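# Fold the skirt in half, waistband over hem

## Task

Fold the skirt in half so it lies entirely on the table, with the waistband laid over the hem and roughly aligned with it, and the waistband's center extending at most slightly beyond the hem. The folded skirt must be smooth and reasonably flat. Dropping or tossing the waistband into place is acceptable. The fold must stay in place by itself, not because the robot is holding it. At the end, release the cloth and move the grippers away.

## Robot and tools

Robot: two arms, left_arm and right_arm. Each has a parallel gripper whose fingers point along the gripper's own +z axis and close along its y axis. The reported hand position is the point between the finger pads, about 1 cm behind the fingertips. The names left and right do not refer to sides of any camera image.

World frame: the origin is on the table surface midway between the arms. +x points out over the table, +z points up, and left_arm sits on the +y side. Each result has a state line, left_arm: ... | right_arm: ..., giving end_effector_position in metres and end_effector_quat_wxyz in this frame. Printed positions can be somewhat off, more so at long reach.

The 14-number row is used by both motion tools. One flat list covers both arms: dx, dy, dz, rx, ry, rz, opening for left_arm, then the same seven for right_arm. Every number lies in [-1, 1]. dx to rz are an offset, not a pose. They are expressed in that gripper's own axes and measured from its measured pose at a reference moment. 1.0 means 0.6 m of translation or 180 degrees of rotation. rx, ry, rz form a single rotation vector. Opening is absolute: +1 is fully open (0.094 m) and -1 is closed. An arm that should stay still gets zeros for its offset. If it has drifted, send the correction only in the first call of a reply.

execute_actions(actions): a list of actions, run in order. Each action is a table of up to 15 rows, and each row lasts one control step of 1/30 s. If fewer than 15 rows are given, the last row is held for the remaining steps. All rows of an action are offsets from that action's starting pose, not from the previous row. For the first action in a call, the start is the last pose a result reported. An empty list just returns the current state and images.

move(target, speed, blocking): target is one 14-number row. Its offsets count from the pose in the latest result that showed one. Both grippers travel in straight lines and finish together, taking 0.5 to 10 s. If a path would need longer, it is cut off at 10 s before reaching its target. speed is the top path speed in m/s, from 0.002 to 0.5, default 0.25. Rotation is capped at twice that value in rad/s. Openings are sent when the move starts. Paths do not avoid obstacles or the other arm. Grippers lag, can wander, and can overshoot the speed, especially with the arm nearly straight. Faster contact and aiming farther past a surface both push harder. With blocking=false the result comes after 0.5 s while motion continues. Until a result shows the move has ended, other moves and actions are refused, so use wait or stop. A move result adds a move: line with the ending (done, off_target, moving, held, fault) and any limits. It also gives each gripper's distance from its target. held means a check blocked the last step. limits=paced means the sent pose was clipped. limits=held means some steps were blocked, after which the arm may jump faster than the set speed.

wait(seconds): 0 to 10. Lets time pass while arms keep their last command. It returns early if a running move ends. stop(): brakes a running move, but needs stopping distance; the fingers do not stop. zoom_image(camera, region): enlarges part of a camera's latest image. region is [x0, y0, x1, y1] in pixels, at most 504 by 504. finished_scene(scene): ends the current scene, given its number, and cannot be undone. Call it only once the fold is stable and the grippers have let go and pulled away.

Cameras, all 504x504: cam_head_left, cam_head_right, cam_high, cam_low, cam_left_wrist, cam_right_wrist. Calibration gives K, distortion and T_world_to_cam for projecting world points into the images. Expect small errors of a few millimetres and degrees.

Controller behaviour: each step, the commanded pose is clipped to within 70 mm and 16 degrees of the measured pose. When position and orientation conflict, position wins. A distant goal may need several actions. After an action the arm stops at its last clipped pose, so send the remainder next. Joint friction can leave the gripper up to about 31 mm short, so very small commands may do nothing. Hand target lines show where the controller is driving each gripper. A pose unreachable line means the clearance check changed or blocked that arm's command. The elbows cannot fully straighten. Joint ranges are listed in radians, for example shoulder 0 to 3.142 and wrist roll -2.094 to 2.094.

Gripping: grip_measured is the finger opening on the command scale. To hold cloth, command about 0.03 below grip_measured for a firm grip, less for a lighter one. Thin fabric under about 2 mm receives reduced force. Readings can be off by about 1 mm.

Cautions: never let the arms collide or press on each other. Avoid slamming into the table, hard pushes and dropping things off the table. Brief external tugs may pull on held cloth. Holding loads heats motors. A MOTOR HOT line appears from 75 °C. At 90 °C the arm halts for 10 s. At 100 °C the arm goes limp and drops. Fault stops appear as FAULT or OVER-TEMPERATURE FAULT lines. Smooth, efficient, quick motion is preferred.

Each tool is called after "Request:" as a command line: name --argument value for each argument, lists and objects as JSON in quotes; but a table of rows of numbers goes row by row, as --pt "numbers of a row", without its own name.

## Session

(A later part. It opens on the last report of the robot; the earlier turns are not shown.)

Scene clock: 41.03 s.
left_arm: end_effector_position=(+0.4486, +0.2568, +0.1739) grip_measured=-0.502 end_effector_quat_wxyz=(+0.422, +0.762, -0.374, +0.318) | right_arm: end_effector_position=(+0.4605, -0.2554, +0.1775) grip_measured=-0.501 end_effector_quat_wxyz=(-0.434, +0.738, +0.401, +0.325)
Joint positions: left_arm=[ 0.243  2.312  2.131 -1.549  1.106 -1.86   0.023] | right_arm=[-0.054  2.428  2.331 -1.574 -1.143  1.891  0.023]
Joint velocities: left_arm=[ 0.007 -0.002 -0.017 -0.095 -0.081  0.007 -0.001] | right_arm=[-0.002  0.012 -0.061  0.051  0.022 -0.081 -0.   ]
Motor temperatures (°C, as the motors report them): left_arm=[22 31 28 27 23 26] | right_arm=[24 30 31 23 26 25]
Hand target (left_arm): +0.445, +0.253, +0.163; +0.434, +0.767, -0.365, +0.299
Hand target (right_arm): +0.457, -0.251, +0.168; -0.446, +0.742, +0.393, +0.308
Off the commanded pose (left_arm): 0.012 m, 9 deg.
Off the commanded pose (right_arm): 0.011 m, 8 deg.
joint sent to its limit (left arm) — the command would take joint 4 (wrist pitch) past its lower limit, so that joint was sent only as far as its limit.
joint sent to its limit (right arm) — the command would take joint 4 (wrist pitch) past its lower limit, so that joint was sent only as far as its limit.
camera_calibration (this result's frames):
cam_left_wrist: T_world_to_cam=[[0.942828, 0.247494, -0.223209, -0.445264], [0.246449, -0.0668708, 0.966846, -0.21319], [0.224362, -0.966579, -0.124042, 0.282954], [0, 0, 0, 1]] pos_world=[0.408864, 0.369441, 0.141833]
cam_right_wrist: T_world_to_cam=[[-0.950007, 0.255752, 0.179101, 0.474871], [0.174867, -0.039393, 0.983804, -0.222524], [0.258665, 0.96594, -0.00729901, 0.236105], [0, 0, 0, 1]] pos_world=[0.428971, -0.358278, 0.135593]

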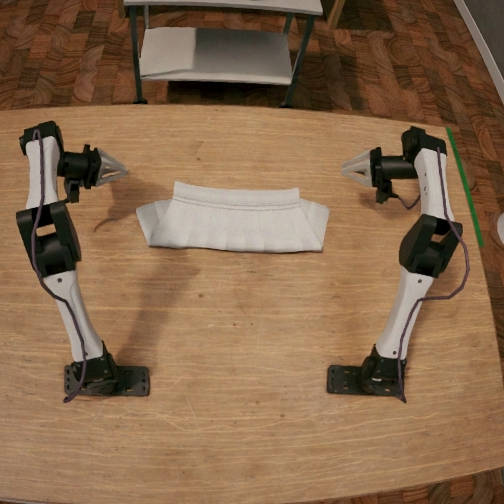

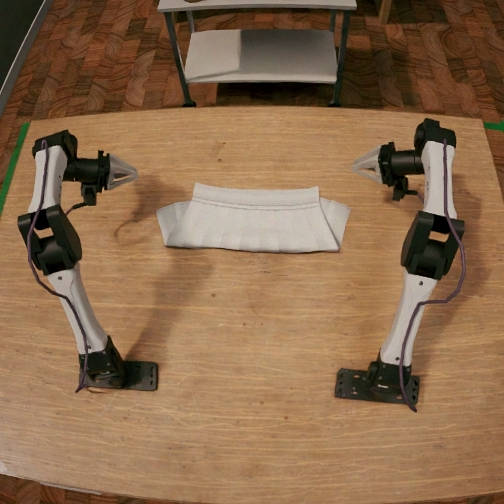

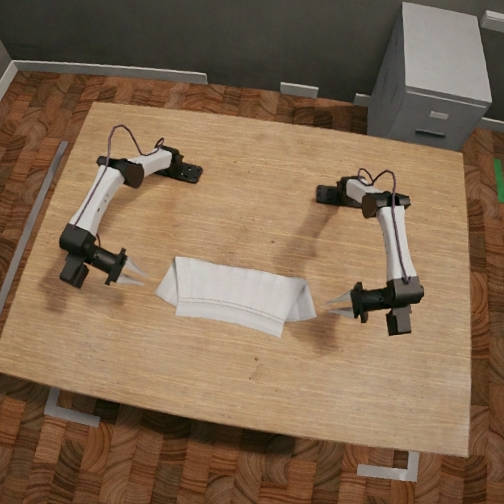

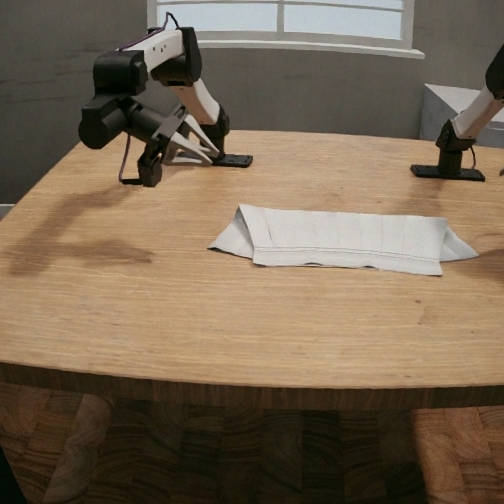

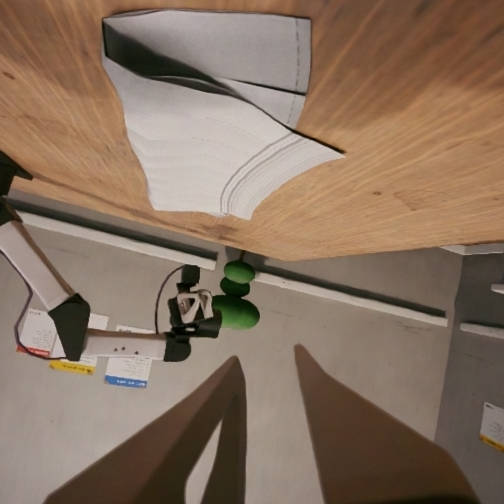

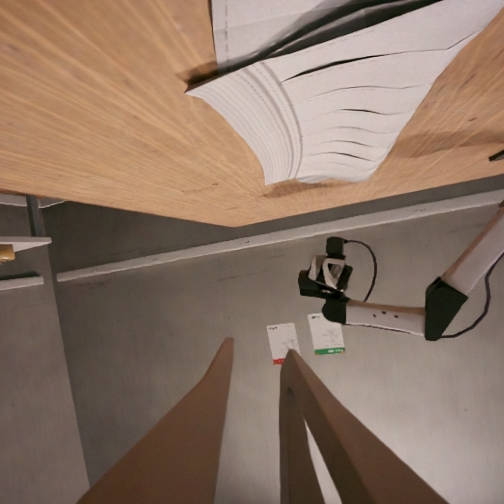

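Request:
move --target '[-0.022,-0.08,0.322,-0.136,-0.417,0.691,0.1,0,-0.1,-0.05,0,0,0,-0.5]' --speed 0.4

Scene clock: 47.43 s.
left_arm: end_effector_position=(+0.5193, +0.1077, +0.0640) grip_measured=+0.098 end_effector_quat_wxyz=(+0.208, -0.010, +0.978, -0.008) | right_arm: end_effector_position=(+0.4080, -0.2595, +0.2119) grip_measured=-0.501 end_effector_quat_wxyz=(-0.431, +0.738, +0.401, +0.330)
Joint positions: left_arm=[-0.409  2.357  2.073 -0.891 -0.142 -0.375  0.052] | right_arm=[-0.089  2.172  2.029 -1.577 -1.143  1.827  0.023]
Joint velocities: left_arm=[-0.017  0.002 -0.012 -0.037 -0.037 -0.037  0.001] | right_arm=[-0.017 -0.002  0.002 -0.125  0.007 -0.037 -0.001]
Motor temperatures (°C, as the motors report them): left_arm=[22 34 28 27 23 26] | right_arm=[24 32 31 23 26 25]
Hand target (left_arm): +0.516, +0.108, +0.063; +0.208, -0.006, +0.978, -0.003
Hand target (right_arm): +0.404, -0.263, +0.212; -0.430, +0.740, +0.397, +0.330
Off the commanded pose (left_arm): 0.007 m, 2 deg.
Off the commanded pose (right_arm): 0.006 m, 1 deg.
joint sent to its limit (right arm) — the command would take joint 4 (wrist pitch) past its lower limit, so that joint was sent only as far as its limit.
move: done
camera_calibration (this result's frames):
cam_left_wrist: T_world_to_cam=[[-0.1815, -0.976865, -0.113105, 0.20924], [-0.978214, 0.191132, -0.0810264, 0.54091], [0.10077, 0.0959345, -0.990274, 0.114519], [0, 0, 0, 1]] pos_world=[0.555563, 0.0900275, 0.180899]
cam_right_wrist: T_world_to_cam=[[-0.94978, 0.263175, 0.169286, 0.423878], [0.164049, -0.0419167, 0.985561, -0.24391], [0.266471, 0.963837, -0.00336195, 0.249332], [0, 0, 0, 1]] pos_world=[0.376164, -0.362093, 0.16947]

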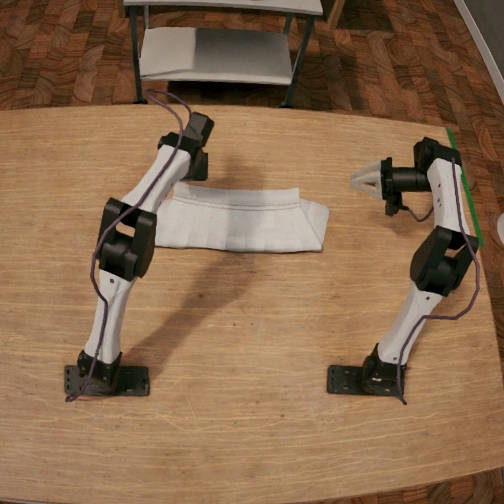

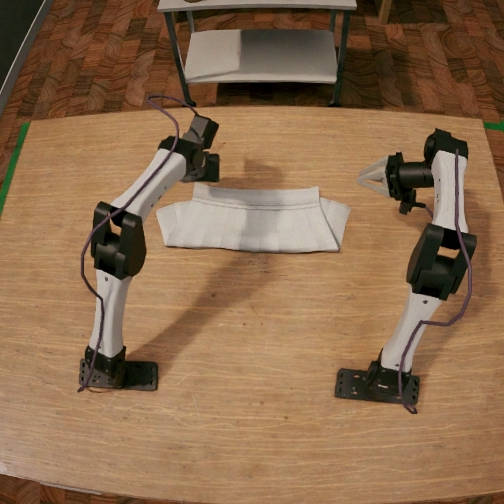

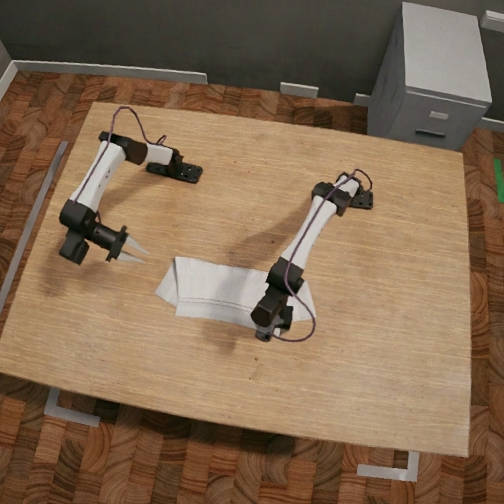

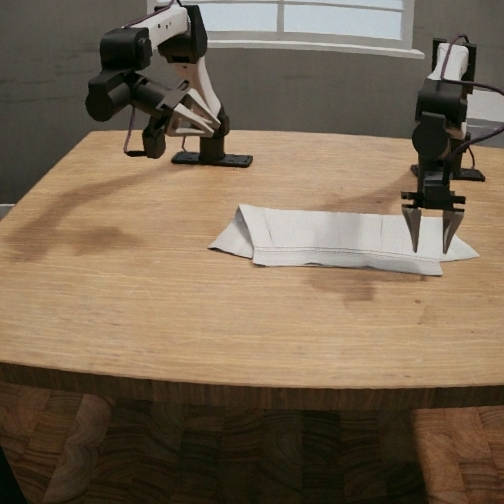

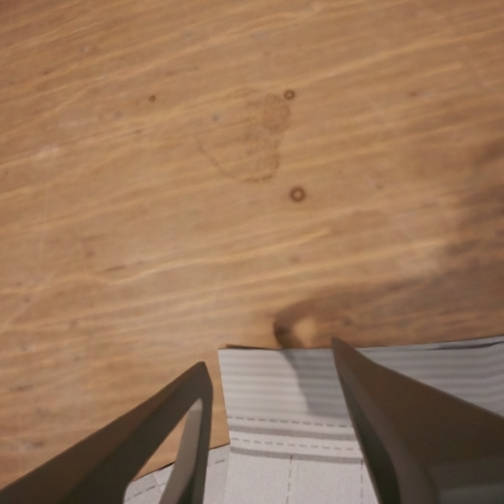

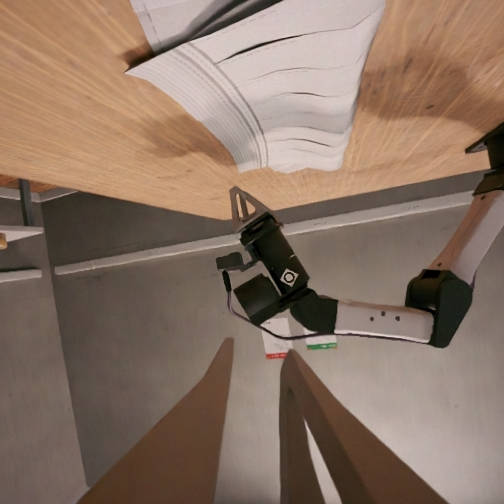

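Request:
move --target '[0.083,0.026,0.08,0,0.02,0,0.1,0,0,0,0,0,0,-0.5]' --speed 0.08

Request:
execute_actions --actions '[[[0.022,0,0.025,0,0.01,0,-0.25,0,0,0,0,0,0,-0.5]],[[0.022,0,0.025,0,0.01,0,-0.6,0,0,0,0,0,0,-0.5]],[[0.022,0,0.025,0,0.01,0,-1,0,0,0,0,0,0,-0.5]]]'

Request:
move --target '[0,0.02,-0.09,0,0,0,-1,0,0,0,0,0,0,-0.5]' --speed 0.1

Request:
move --target '[0.07,0.015,0.01,0,0,0,-1,0,0,0,0,0,0,-0.5]' --speed 0.1

Scene clock: 48.90 s.
left_arm: end_effector_position=(+0.5012, +0.1135, +0.0190) grip_measured=+0.098 end_effector_quat_wxyz=(+0.201, -0.008, +0.980, -0.010) | right_arm: end_effector_position=(+0.4080, -0.2595, +0.2119) grip_measured=-0.501 end_effector_quat_wxyz=(-0.431, +0.738, +0.401, +0.330)
Joint positions: left_arm=[-0.409  2.312  1.821 -0.695 -0.131 -0.373  0.052] | right_arm=[-0.089  2.172  2.029 -1.577 -1.143  1.827  0.023]
Joint velocities: left_arm=[-0.007 -0.022  0.002  0.007  0.051 -0.037 -0.   ] | right_arm=[ 0.012  0.007  0.007 -0.007  0.022  0.139 -0.   ]
Motor temperatures (°C, as the motors report them): left_arm=[22 34 28 28 23 26] | right_arm=[24 33 31 23 26 25]
Hand target (left_arm): +0.492, +0.122, +0.000; +0.177, -0.010, +0.984, -0.008
Hand target (right_arm): +0.408, -0.260, +0.212; -0.431, +0.738, +0.400, +0.330
Off the commanded pose (left_arm): 0.023 m, 3 deg.
Off the commanded pose (right_arm): 0.000 m, 0 deg.
move: off_target (left_arm)
camera_calibration (this result's frames):
cam_left_wrist: T_world_to_cam=[[-0.188271, -0.976347, -0.106306, 0.209632], [-0.978351, 0.195917, -0.0666737, 0.517688], [0.0859238, 0.0914519, -0.992096, 0.0791749], [0, 0, 0, 1]] pos_world=[0.539145, 0.0960091, 0.13535]
cam_right_wrist: T_world_to_cam=[[-0.94978, 0.263175, 0.169286, 0.423878], [0.164049, -0.0419167, 0.985561, -0.24391], [0.266471, 0.963837, -0.00336195, 0.249332], [0, 0, 0, 1]] pos_world=[0.376164, -0.362093, 0.16947]

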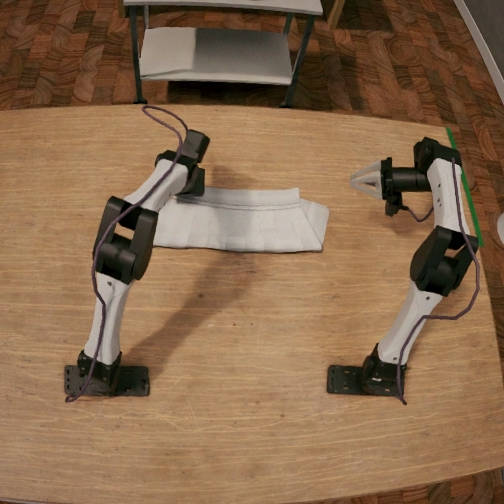

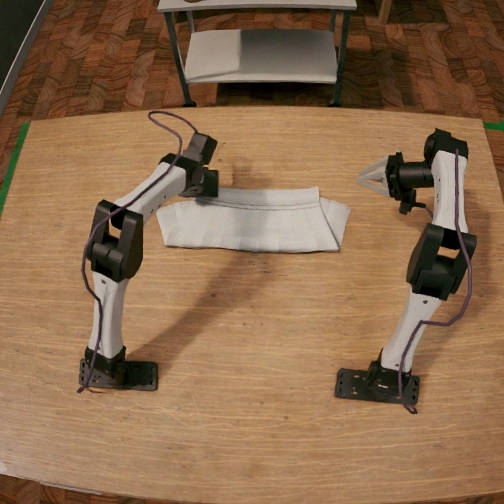

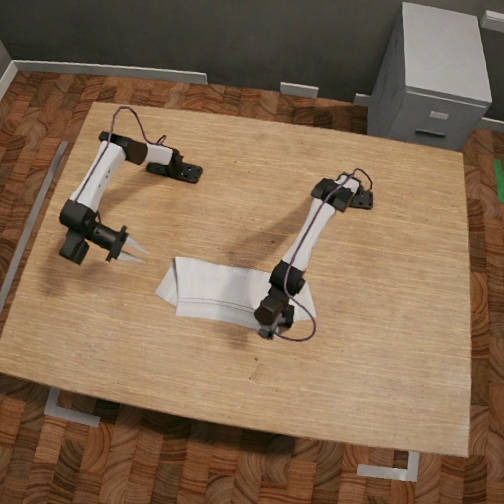

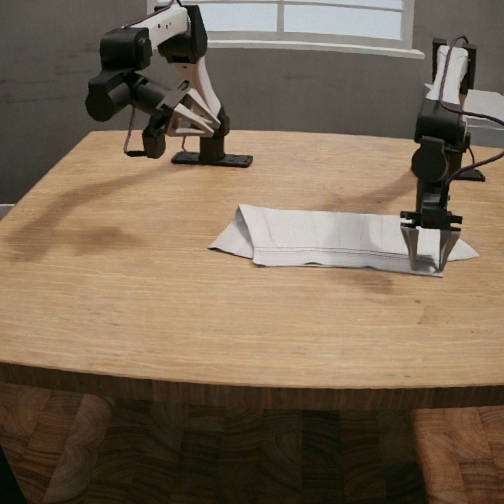

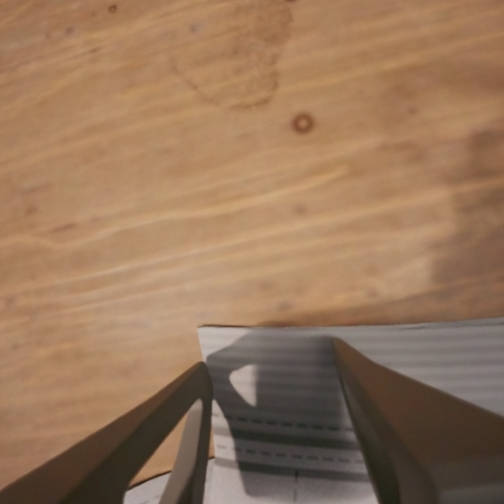

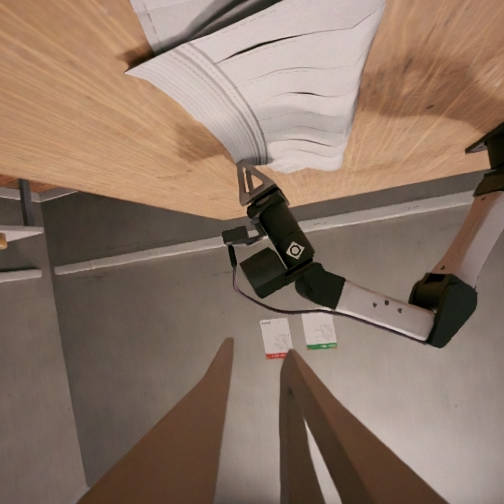

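Scene clock: 50.40 s.
left_arm: end_effector_position=(+0.5084, +0.1104, +0.0223) grip_measured=-0.977 end_effector_quat_wxyz=(+0.216, -0.010, +0.976, -0.017) | right_arm: end_effector_position=(+0.4080, -0.2595, +0.2119) grip_measured=-0.501 end_effector_quat_wxyz=(-0.431, +0.738, +0.401, +0.330)
Joint positions: left_arm=[-0.409  2.312  1.821 -0.661 -0.131 -0.374  0.001] | right_arm=[-0.089  2.172  2.029 -1.577 -1.143  1.827  0.023]
Joint velocities: left_arm=[-0.007 -0.002  0.007  0.081  0.037 -0.007  0.001] | right_arm=[ 0.002 -0.002 -0.017  0.022  0.007 -0.051 -0.001]
Motor temperatures (°C, as the motors report them): left_arm=[22 35 28 28 23 26] | right_arm=[24 33 31 23 26 25]
Hand target (left_arm): +0.500, +0.111, +0.003; +0.196, -0.009, +0.980, -0.014
Hand target (right_arm): +0.408, -0.260, +0.212; -0.431, +0.738, +0.401, +0.330
Off the commanded pose (left_arm): 0.022 m, 2 deg.
Off the commanded pose (right_arm): 0.000 m, 0 deg.
camera_calibration (this result's frames):
cam_left_wrist: T_world_to_cam=[[-0.184272, -0.977925, -0.0985208, 0.206346], [-0.975826, 0.194012, -0.100612, 0.525234], [0.117505, 0.0775992, -0.990036, 0.0675354], [0, 0, 0, 1]] pos_world=[0.542625, 0.0946485, 0.140037]
cam_right_wrist: T_world_to_cam=[[-0.94978, 0.263175, 0.169286, 0.423878], [0.164049, -0.0419167, 0.985561, -0.24391], [0.266471, 0.963837, -0.00336195, 0.249332], [0, 0, 0, 1]] pos_world=[0.376164, -0.362093, 0.16947]

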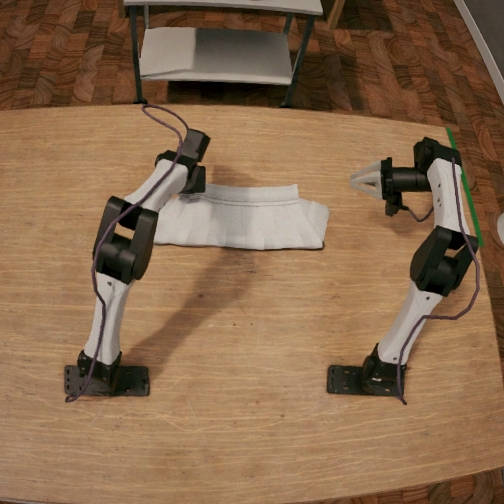

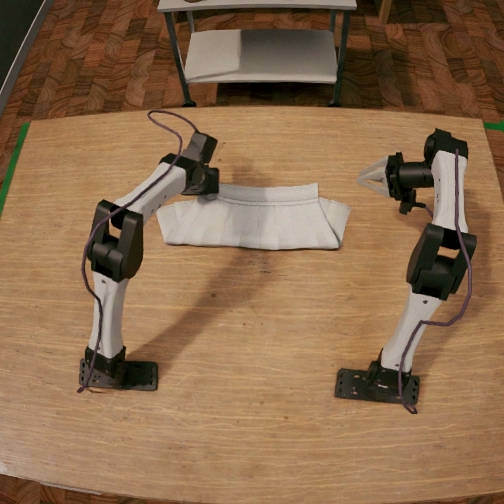

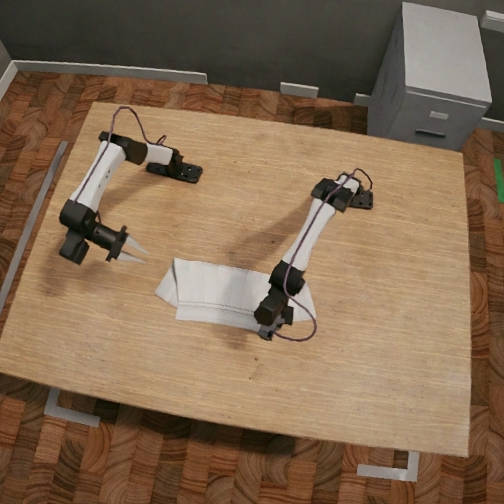

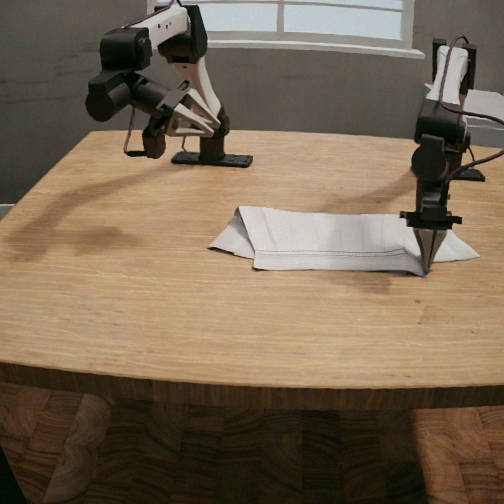

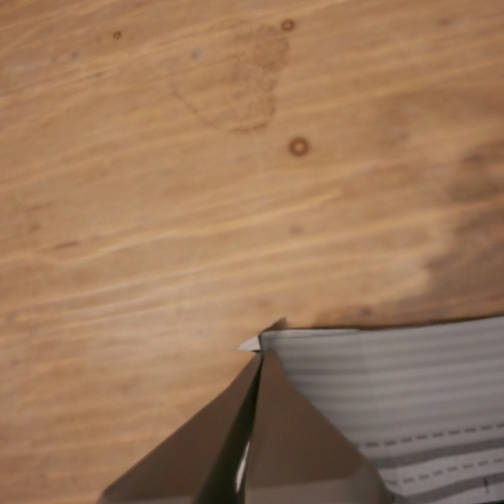

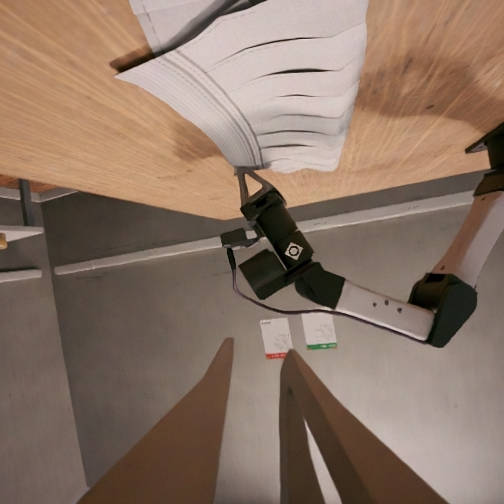

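Scene clock: 51.40 s.
left_arm: end_effector_position=(+0.4938, +0.1163, +0.0779) grip_measured=-0.977 end_effector_quat_wxyz=(+0.232, -0.009, +0.972, -0.023) | right_arm: end_effector_position=(+0.4080, -0.2595, +0.2119) grip_measured=-0.501 end_effector_quat_wxyz=(-0.431, +0.738, +0.401, +0.330)
Joint positions: left_arm=[-0.409  2.171  1.796 -0.742 -0.131 -0.371  0.001] | right_arm=[-0.089  2.172  2.029 -1.577 -1.143  1.827  0.023]
Joint velocities: left_arm=[-0.002  0.007 -0.002 -0.051 -0.022  0.022  0.   ] | right_arm=[ 0.007  0.022  0.007 -0.007  0.022 -0.095 -0.   ]
Motor temperatures (°C, as the motors report them): left_arm=[22 35 28 28 23 26] | right_arm=[24 33 31 23 26 25]
Hand target (left_arm): +0.486, +0.124, +0.071; +0.216, -0.010, +0.976, -0.017
Hand target (right_arm): +0.408, -0.260, +0.212; -0.431, +0.738, +0.401, +0.330
Off the commanded pose (left_arm): 0.013 m, 2 deg.
Off the commanded pose (right_arm): 0.000 m, 0 deg.
move: off_target (left_arm)
camera_calibration (this result's frames):
cam_left_wrist: T_world_to_cam=[[-0.184156, -0.978466, -0.0932208, 0.214468], [-0.971378, 0.195654, -0.134698, 0.515692], [0.150036, 0.0657473, -0.986492, 0.108929], [0, 0, 0, 1]] pos_world=[0.524084, 0.10179, 0.196913]
cam_right_wrist: T_world_to_cam=[[-0.94978, 0.263175, 0.169286, 0.423878], [0.164049, -0.0419167, 0.985561, -0.24391], [0.266471, 0.963837, -0.00336195, 0.249332], [0, 0, 0, 1]] pos_world=[0.376164, -0.362093, 0.16947]

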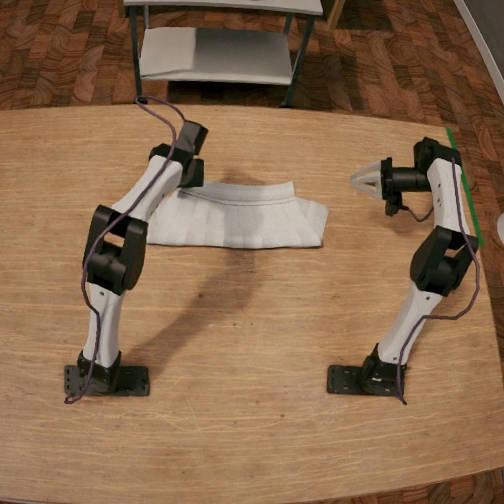

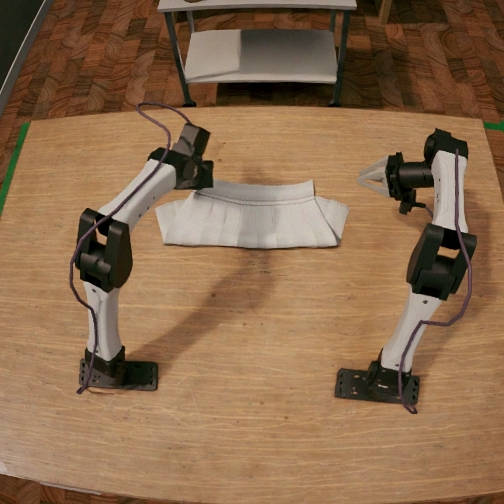

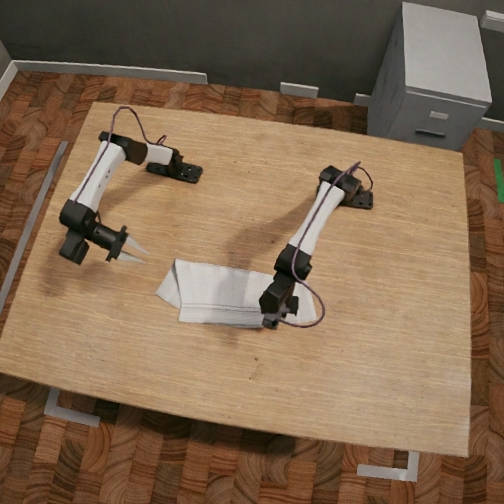

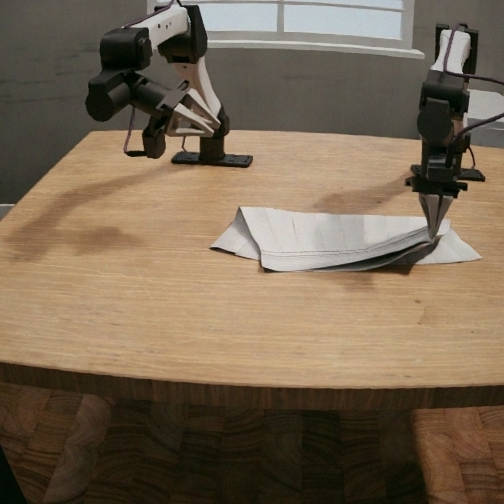

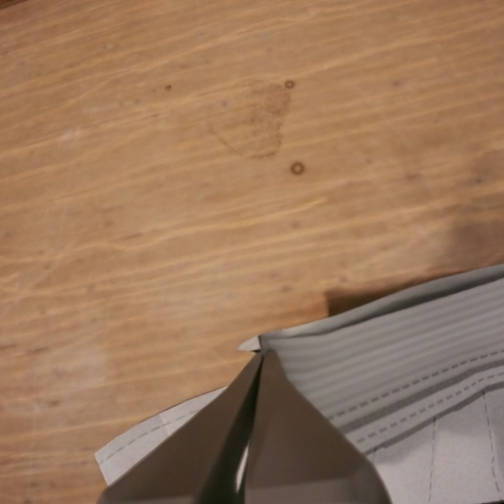

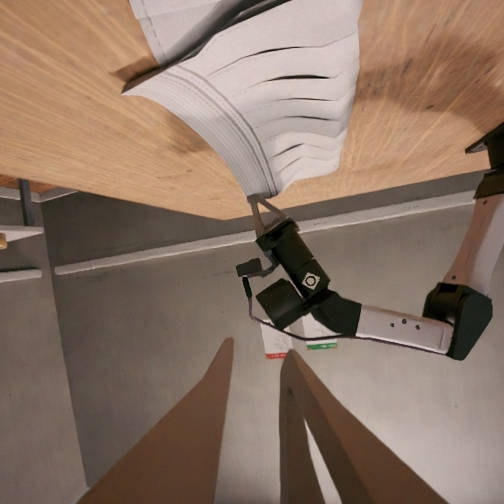

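Scene clock: 52.40 s.
left_arm: end_effector_position=(+0.4639, +0.1283, +0.0532) grip_measured=-0.977 end_effector_quat_wxyz=(+0.231, -0.013, +0.973, -0.024) | right_arm: end_effector_position=(+0.4080, -0.2595, +0.2119) grip_measured=-0.501 end_effector_quat_wxyz=(-0.431, +0.738, +0.401, +0.330)
Joint positions: left_arm=[-0.409  2.067  1.536 -0.588 -0.131 -0.378  0.001] | right_arm=[-0.089  2.172  2.029 -1.577 -1.143  1.827  0.023]
Joint velocities: left_arm=[-0.002 -0.007  0.007 -0.022  0.022 -0.022  0.001] | right_arm=[-0.002  0.002  0.007 -0.037  0.022 -0.037 -0.001]
Motor temperatures (°C, as the motors report them): left_arm=[22 36 28 28 23 26] | right_arm=[24 33 31 23 26 25]
Hand target (left_arm): +0.459, +0.125, +0.053; +0.232, -0.009, +0.972, -0.023
Hand target (right_arm): +0.408, -0.260, +0.212; -0.431, +0.738, +0.401, +0.330
Off the commanded pose (left_arm): 0.007 m, 0 deg.
Off the commanded pose (right_arm): 0.000 m, 0 deg.
move: done
camera_calibration (this result's frames):
cam_left_wrist: T_world_to_cam=[[-0.178082, -0.979846, -0.0904925, 0.215619], [-0.972992, 0.189068, -0.132439, 0.482457], [0.146879, 0.0644634, -0.987052, 0.0899357], [0, 0, 0, 1]] pos_world=[0.494615, 0.114259, 0.172179]
cam_right_wrist: T_world_to_cam=[[-0.94978, 0.263175, 0.169286, 0.423878], [0.164049, -0.0419167, 0.985561, -0.24391], [0.266471, 0.963837, -0.00336195, 0.249332], [0, 0, 0, 1]] pos_world=[0.376164, -0.362093, 0.16947]

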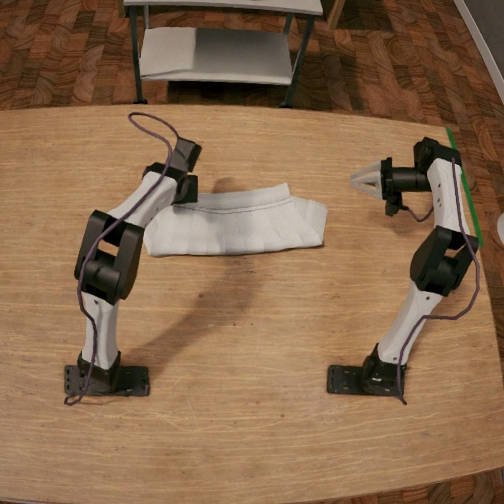

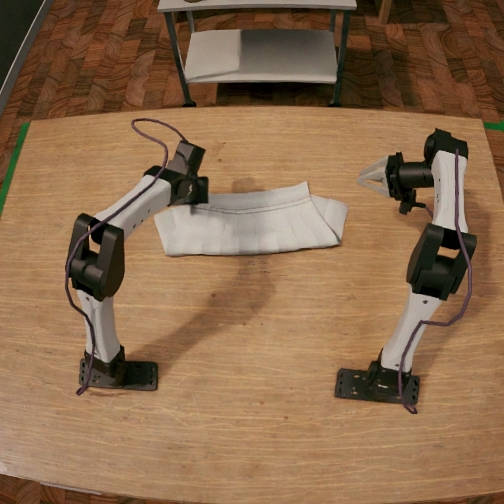

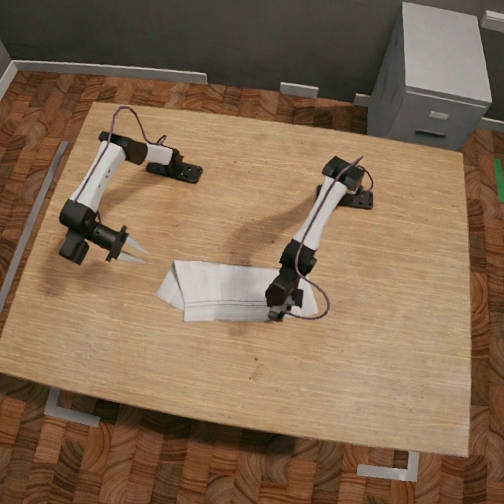

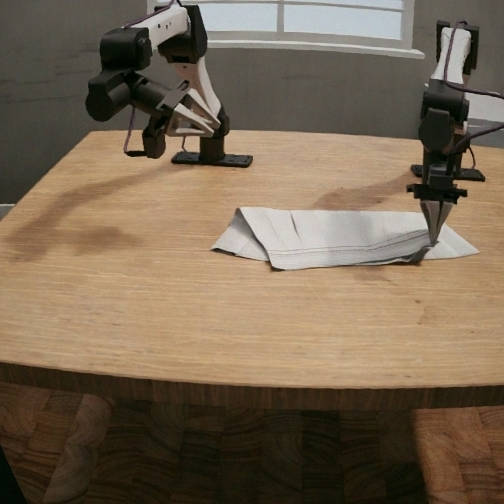

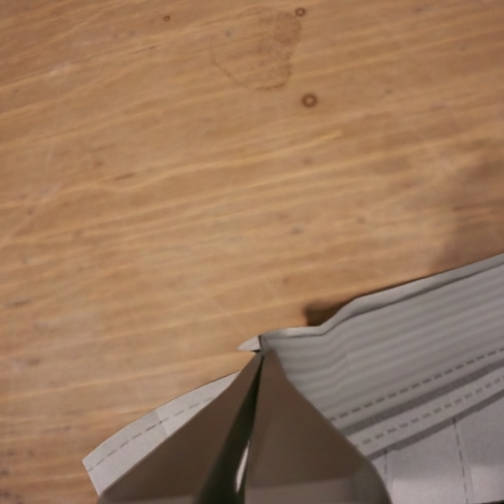

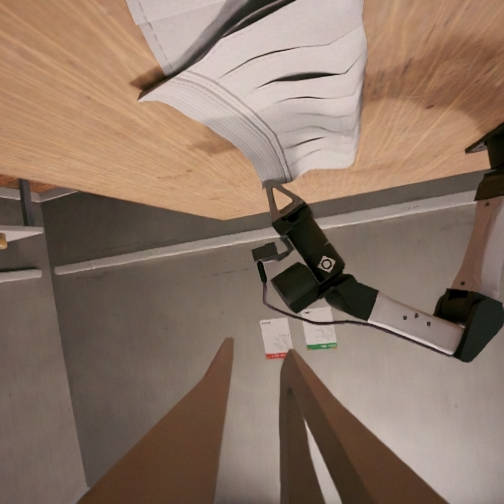

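Request:
move --target '[0,0,0,0,0,0,-1,-0.087,0.182,0.295,0.147,-0.423,-0.664,0.1]' --speed 0.4

Scene clock: 56.63 s.
left_arm: end_effector_position=(+0.4640, +0.1282, +0.0533) grip_measured=-0.977 end_effector_quat_wxyz=(+0.231, -0.013, +0.973, -0.024) | right_arm: end_effector_position=(+0.5058, -0.1538, +0.0482) grip_measured=+0.099 end_effector_quat_wxyz=(+0.190, +0.001, +0.982, -0.005)
Joint positions: left_arm=[-0.409  2.067  1.536 -0.587 -0.131 -0.378  0.001] | right_arm=[ 0.494  2.379  2.064 -0.899  0.14   0.335  0.052]
Joint velocities: left_arm=[-0.012 -0.002  0.002 -0.022 -0.081 -0.051  0.002] | right_arm=[ 0.017  0.002 -0.032  0.066  0.066 -0.007 -0.001]
Motor temperatures (°C, as the motors report them): left_arm=[22 37 28 28 23 26] | right_arm=[24 35 31 23 26 25]
Hand target (left_arm): +0.464, +0.128, +0.053; +0.231, -0.013, +0.973, -0.024
Hand target (right_arm): +0.504, -0.154, +0.050; +0.194, -0.005, +0.981, -0.009
Off the commanded pose (left_arm): 0.000 m, 0 deg.
Off the commanded pose (right_arm): 0.008 m, 1 deg.
move: done
camera_calibration (this result's frames):
cam_left_wrist: T_world_to_cam=[[-0.178018, -0.979871, -0.09034, 0.215559], [-0.972898, 0.18903, -0.133181, 0.482631], [0.147578, 0.0641829, -0.986966, 0.0897044], [0, 0, 0, 1]] pos_world=[0.494686, 0.11423, 0.172286]
cam_right_wrist: T_world_to_cam=[[0.208589, -0.976216, 0.0591022, -0.254574], [-0.976876, -0.205068, 0.0604936, 0.502408], [-0.0469349, -0.0703538, -0.996417, 0.168147], [0, 0, 0, 1]] pos_world=[0.551784, -0.133661, 0.152198]

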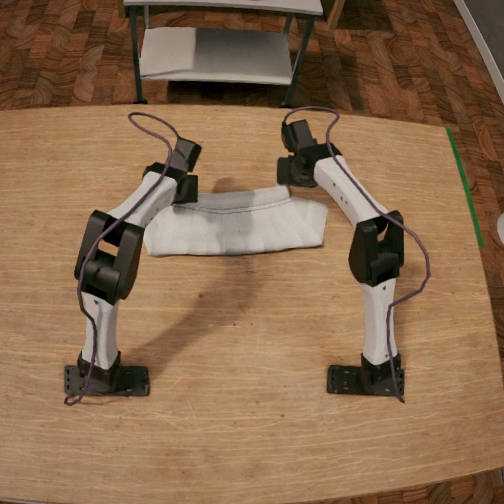

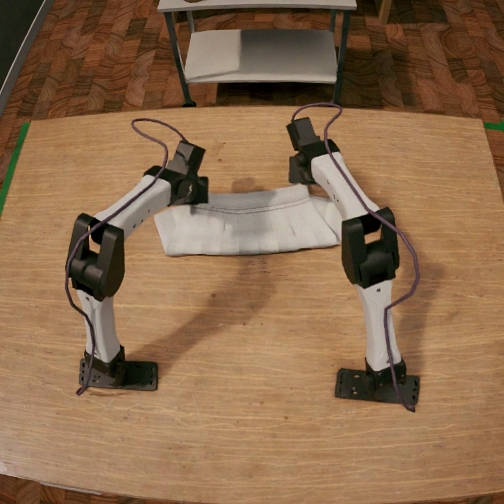

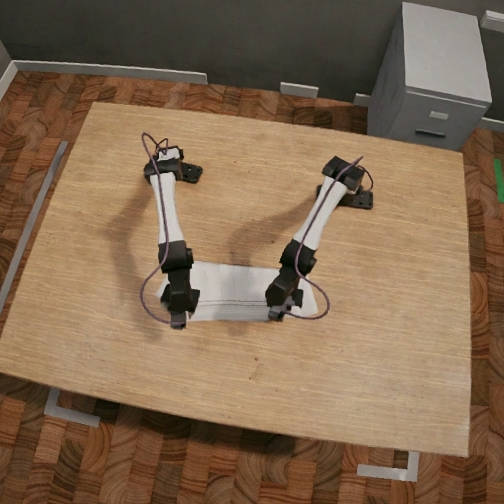

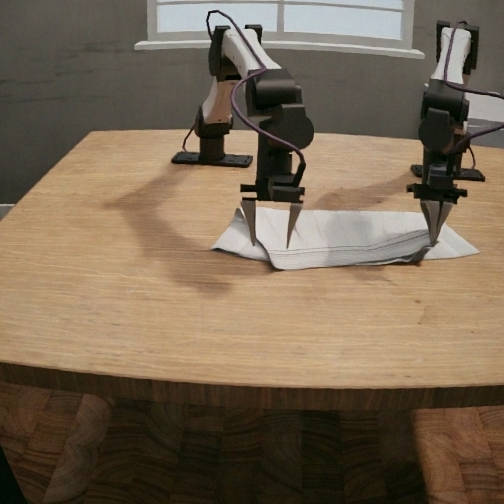

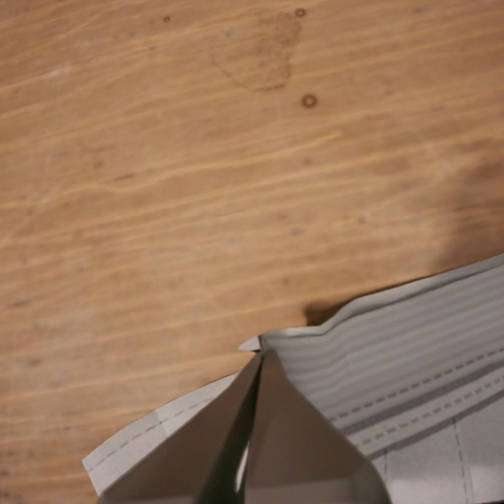

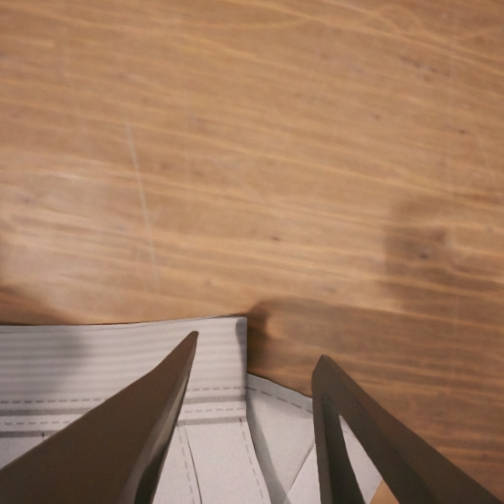

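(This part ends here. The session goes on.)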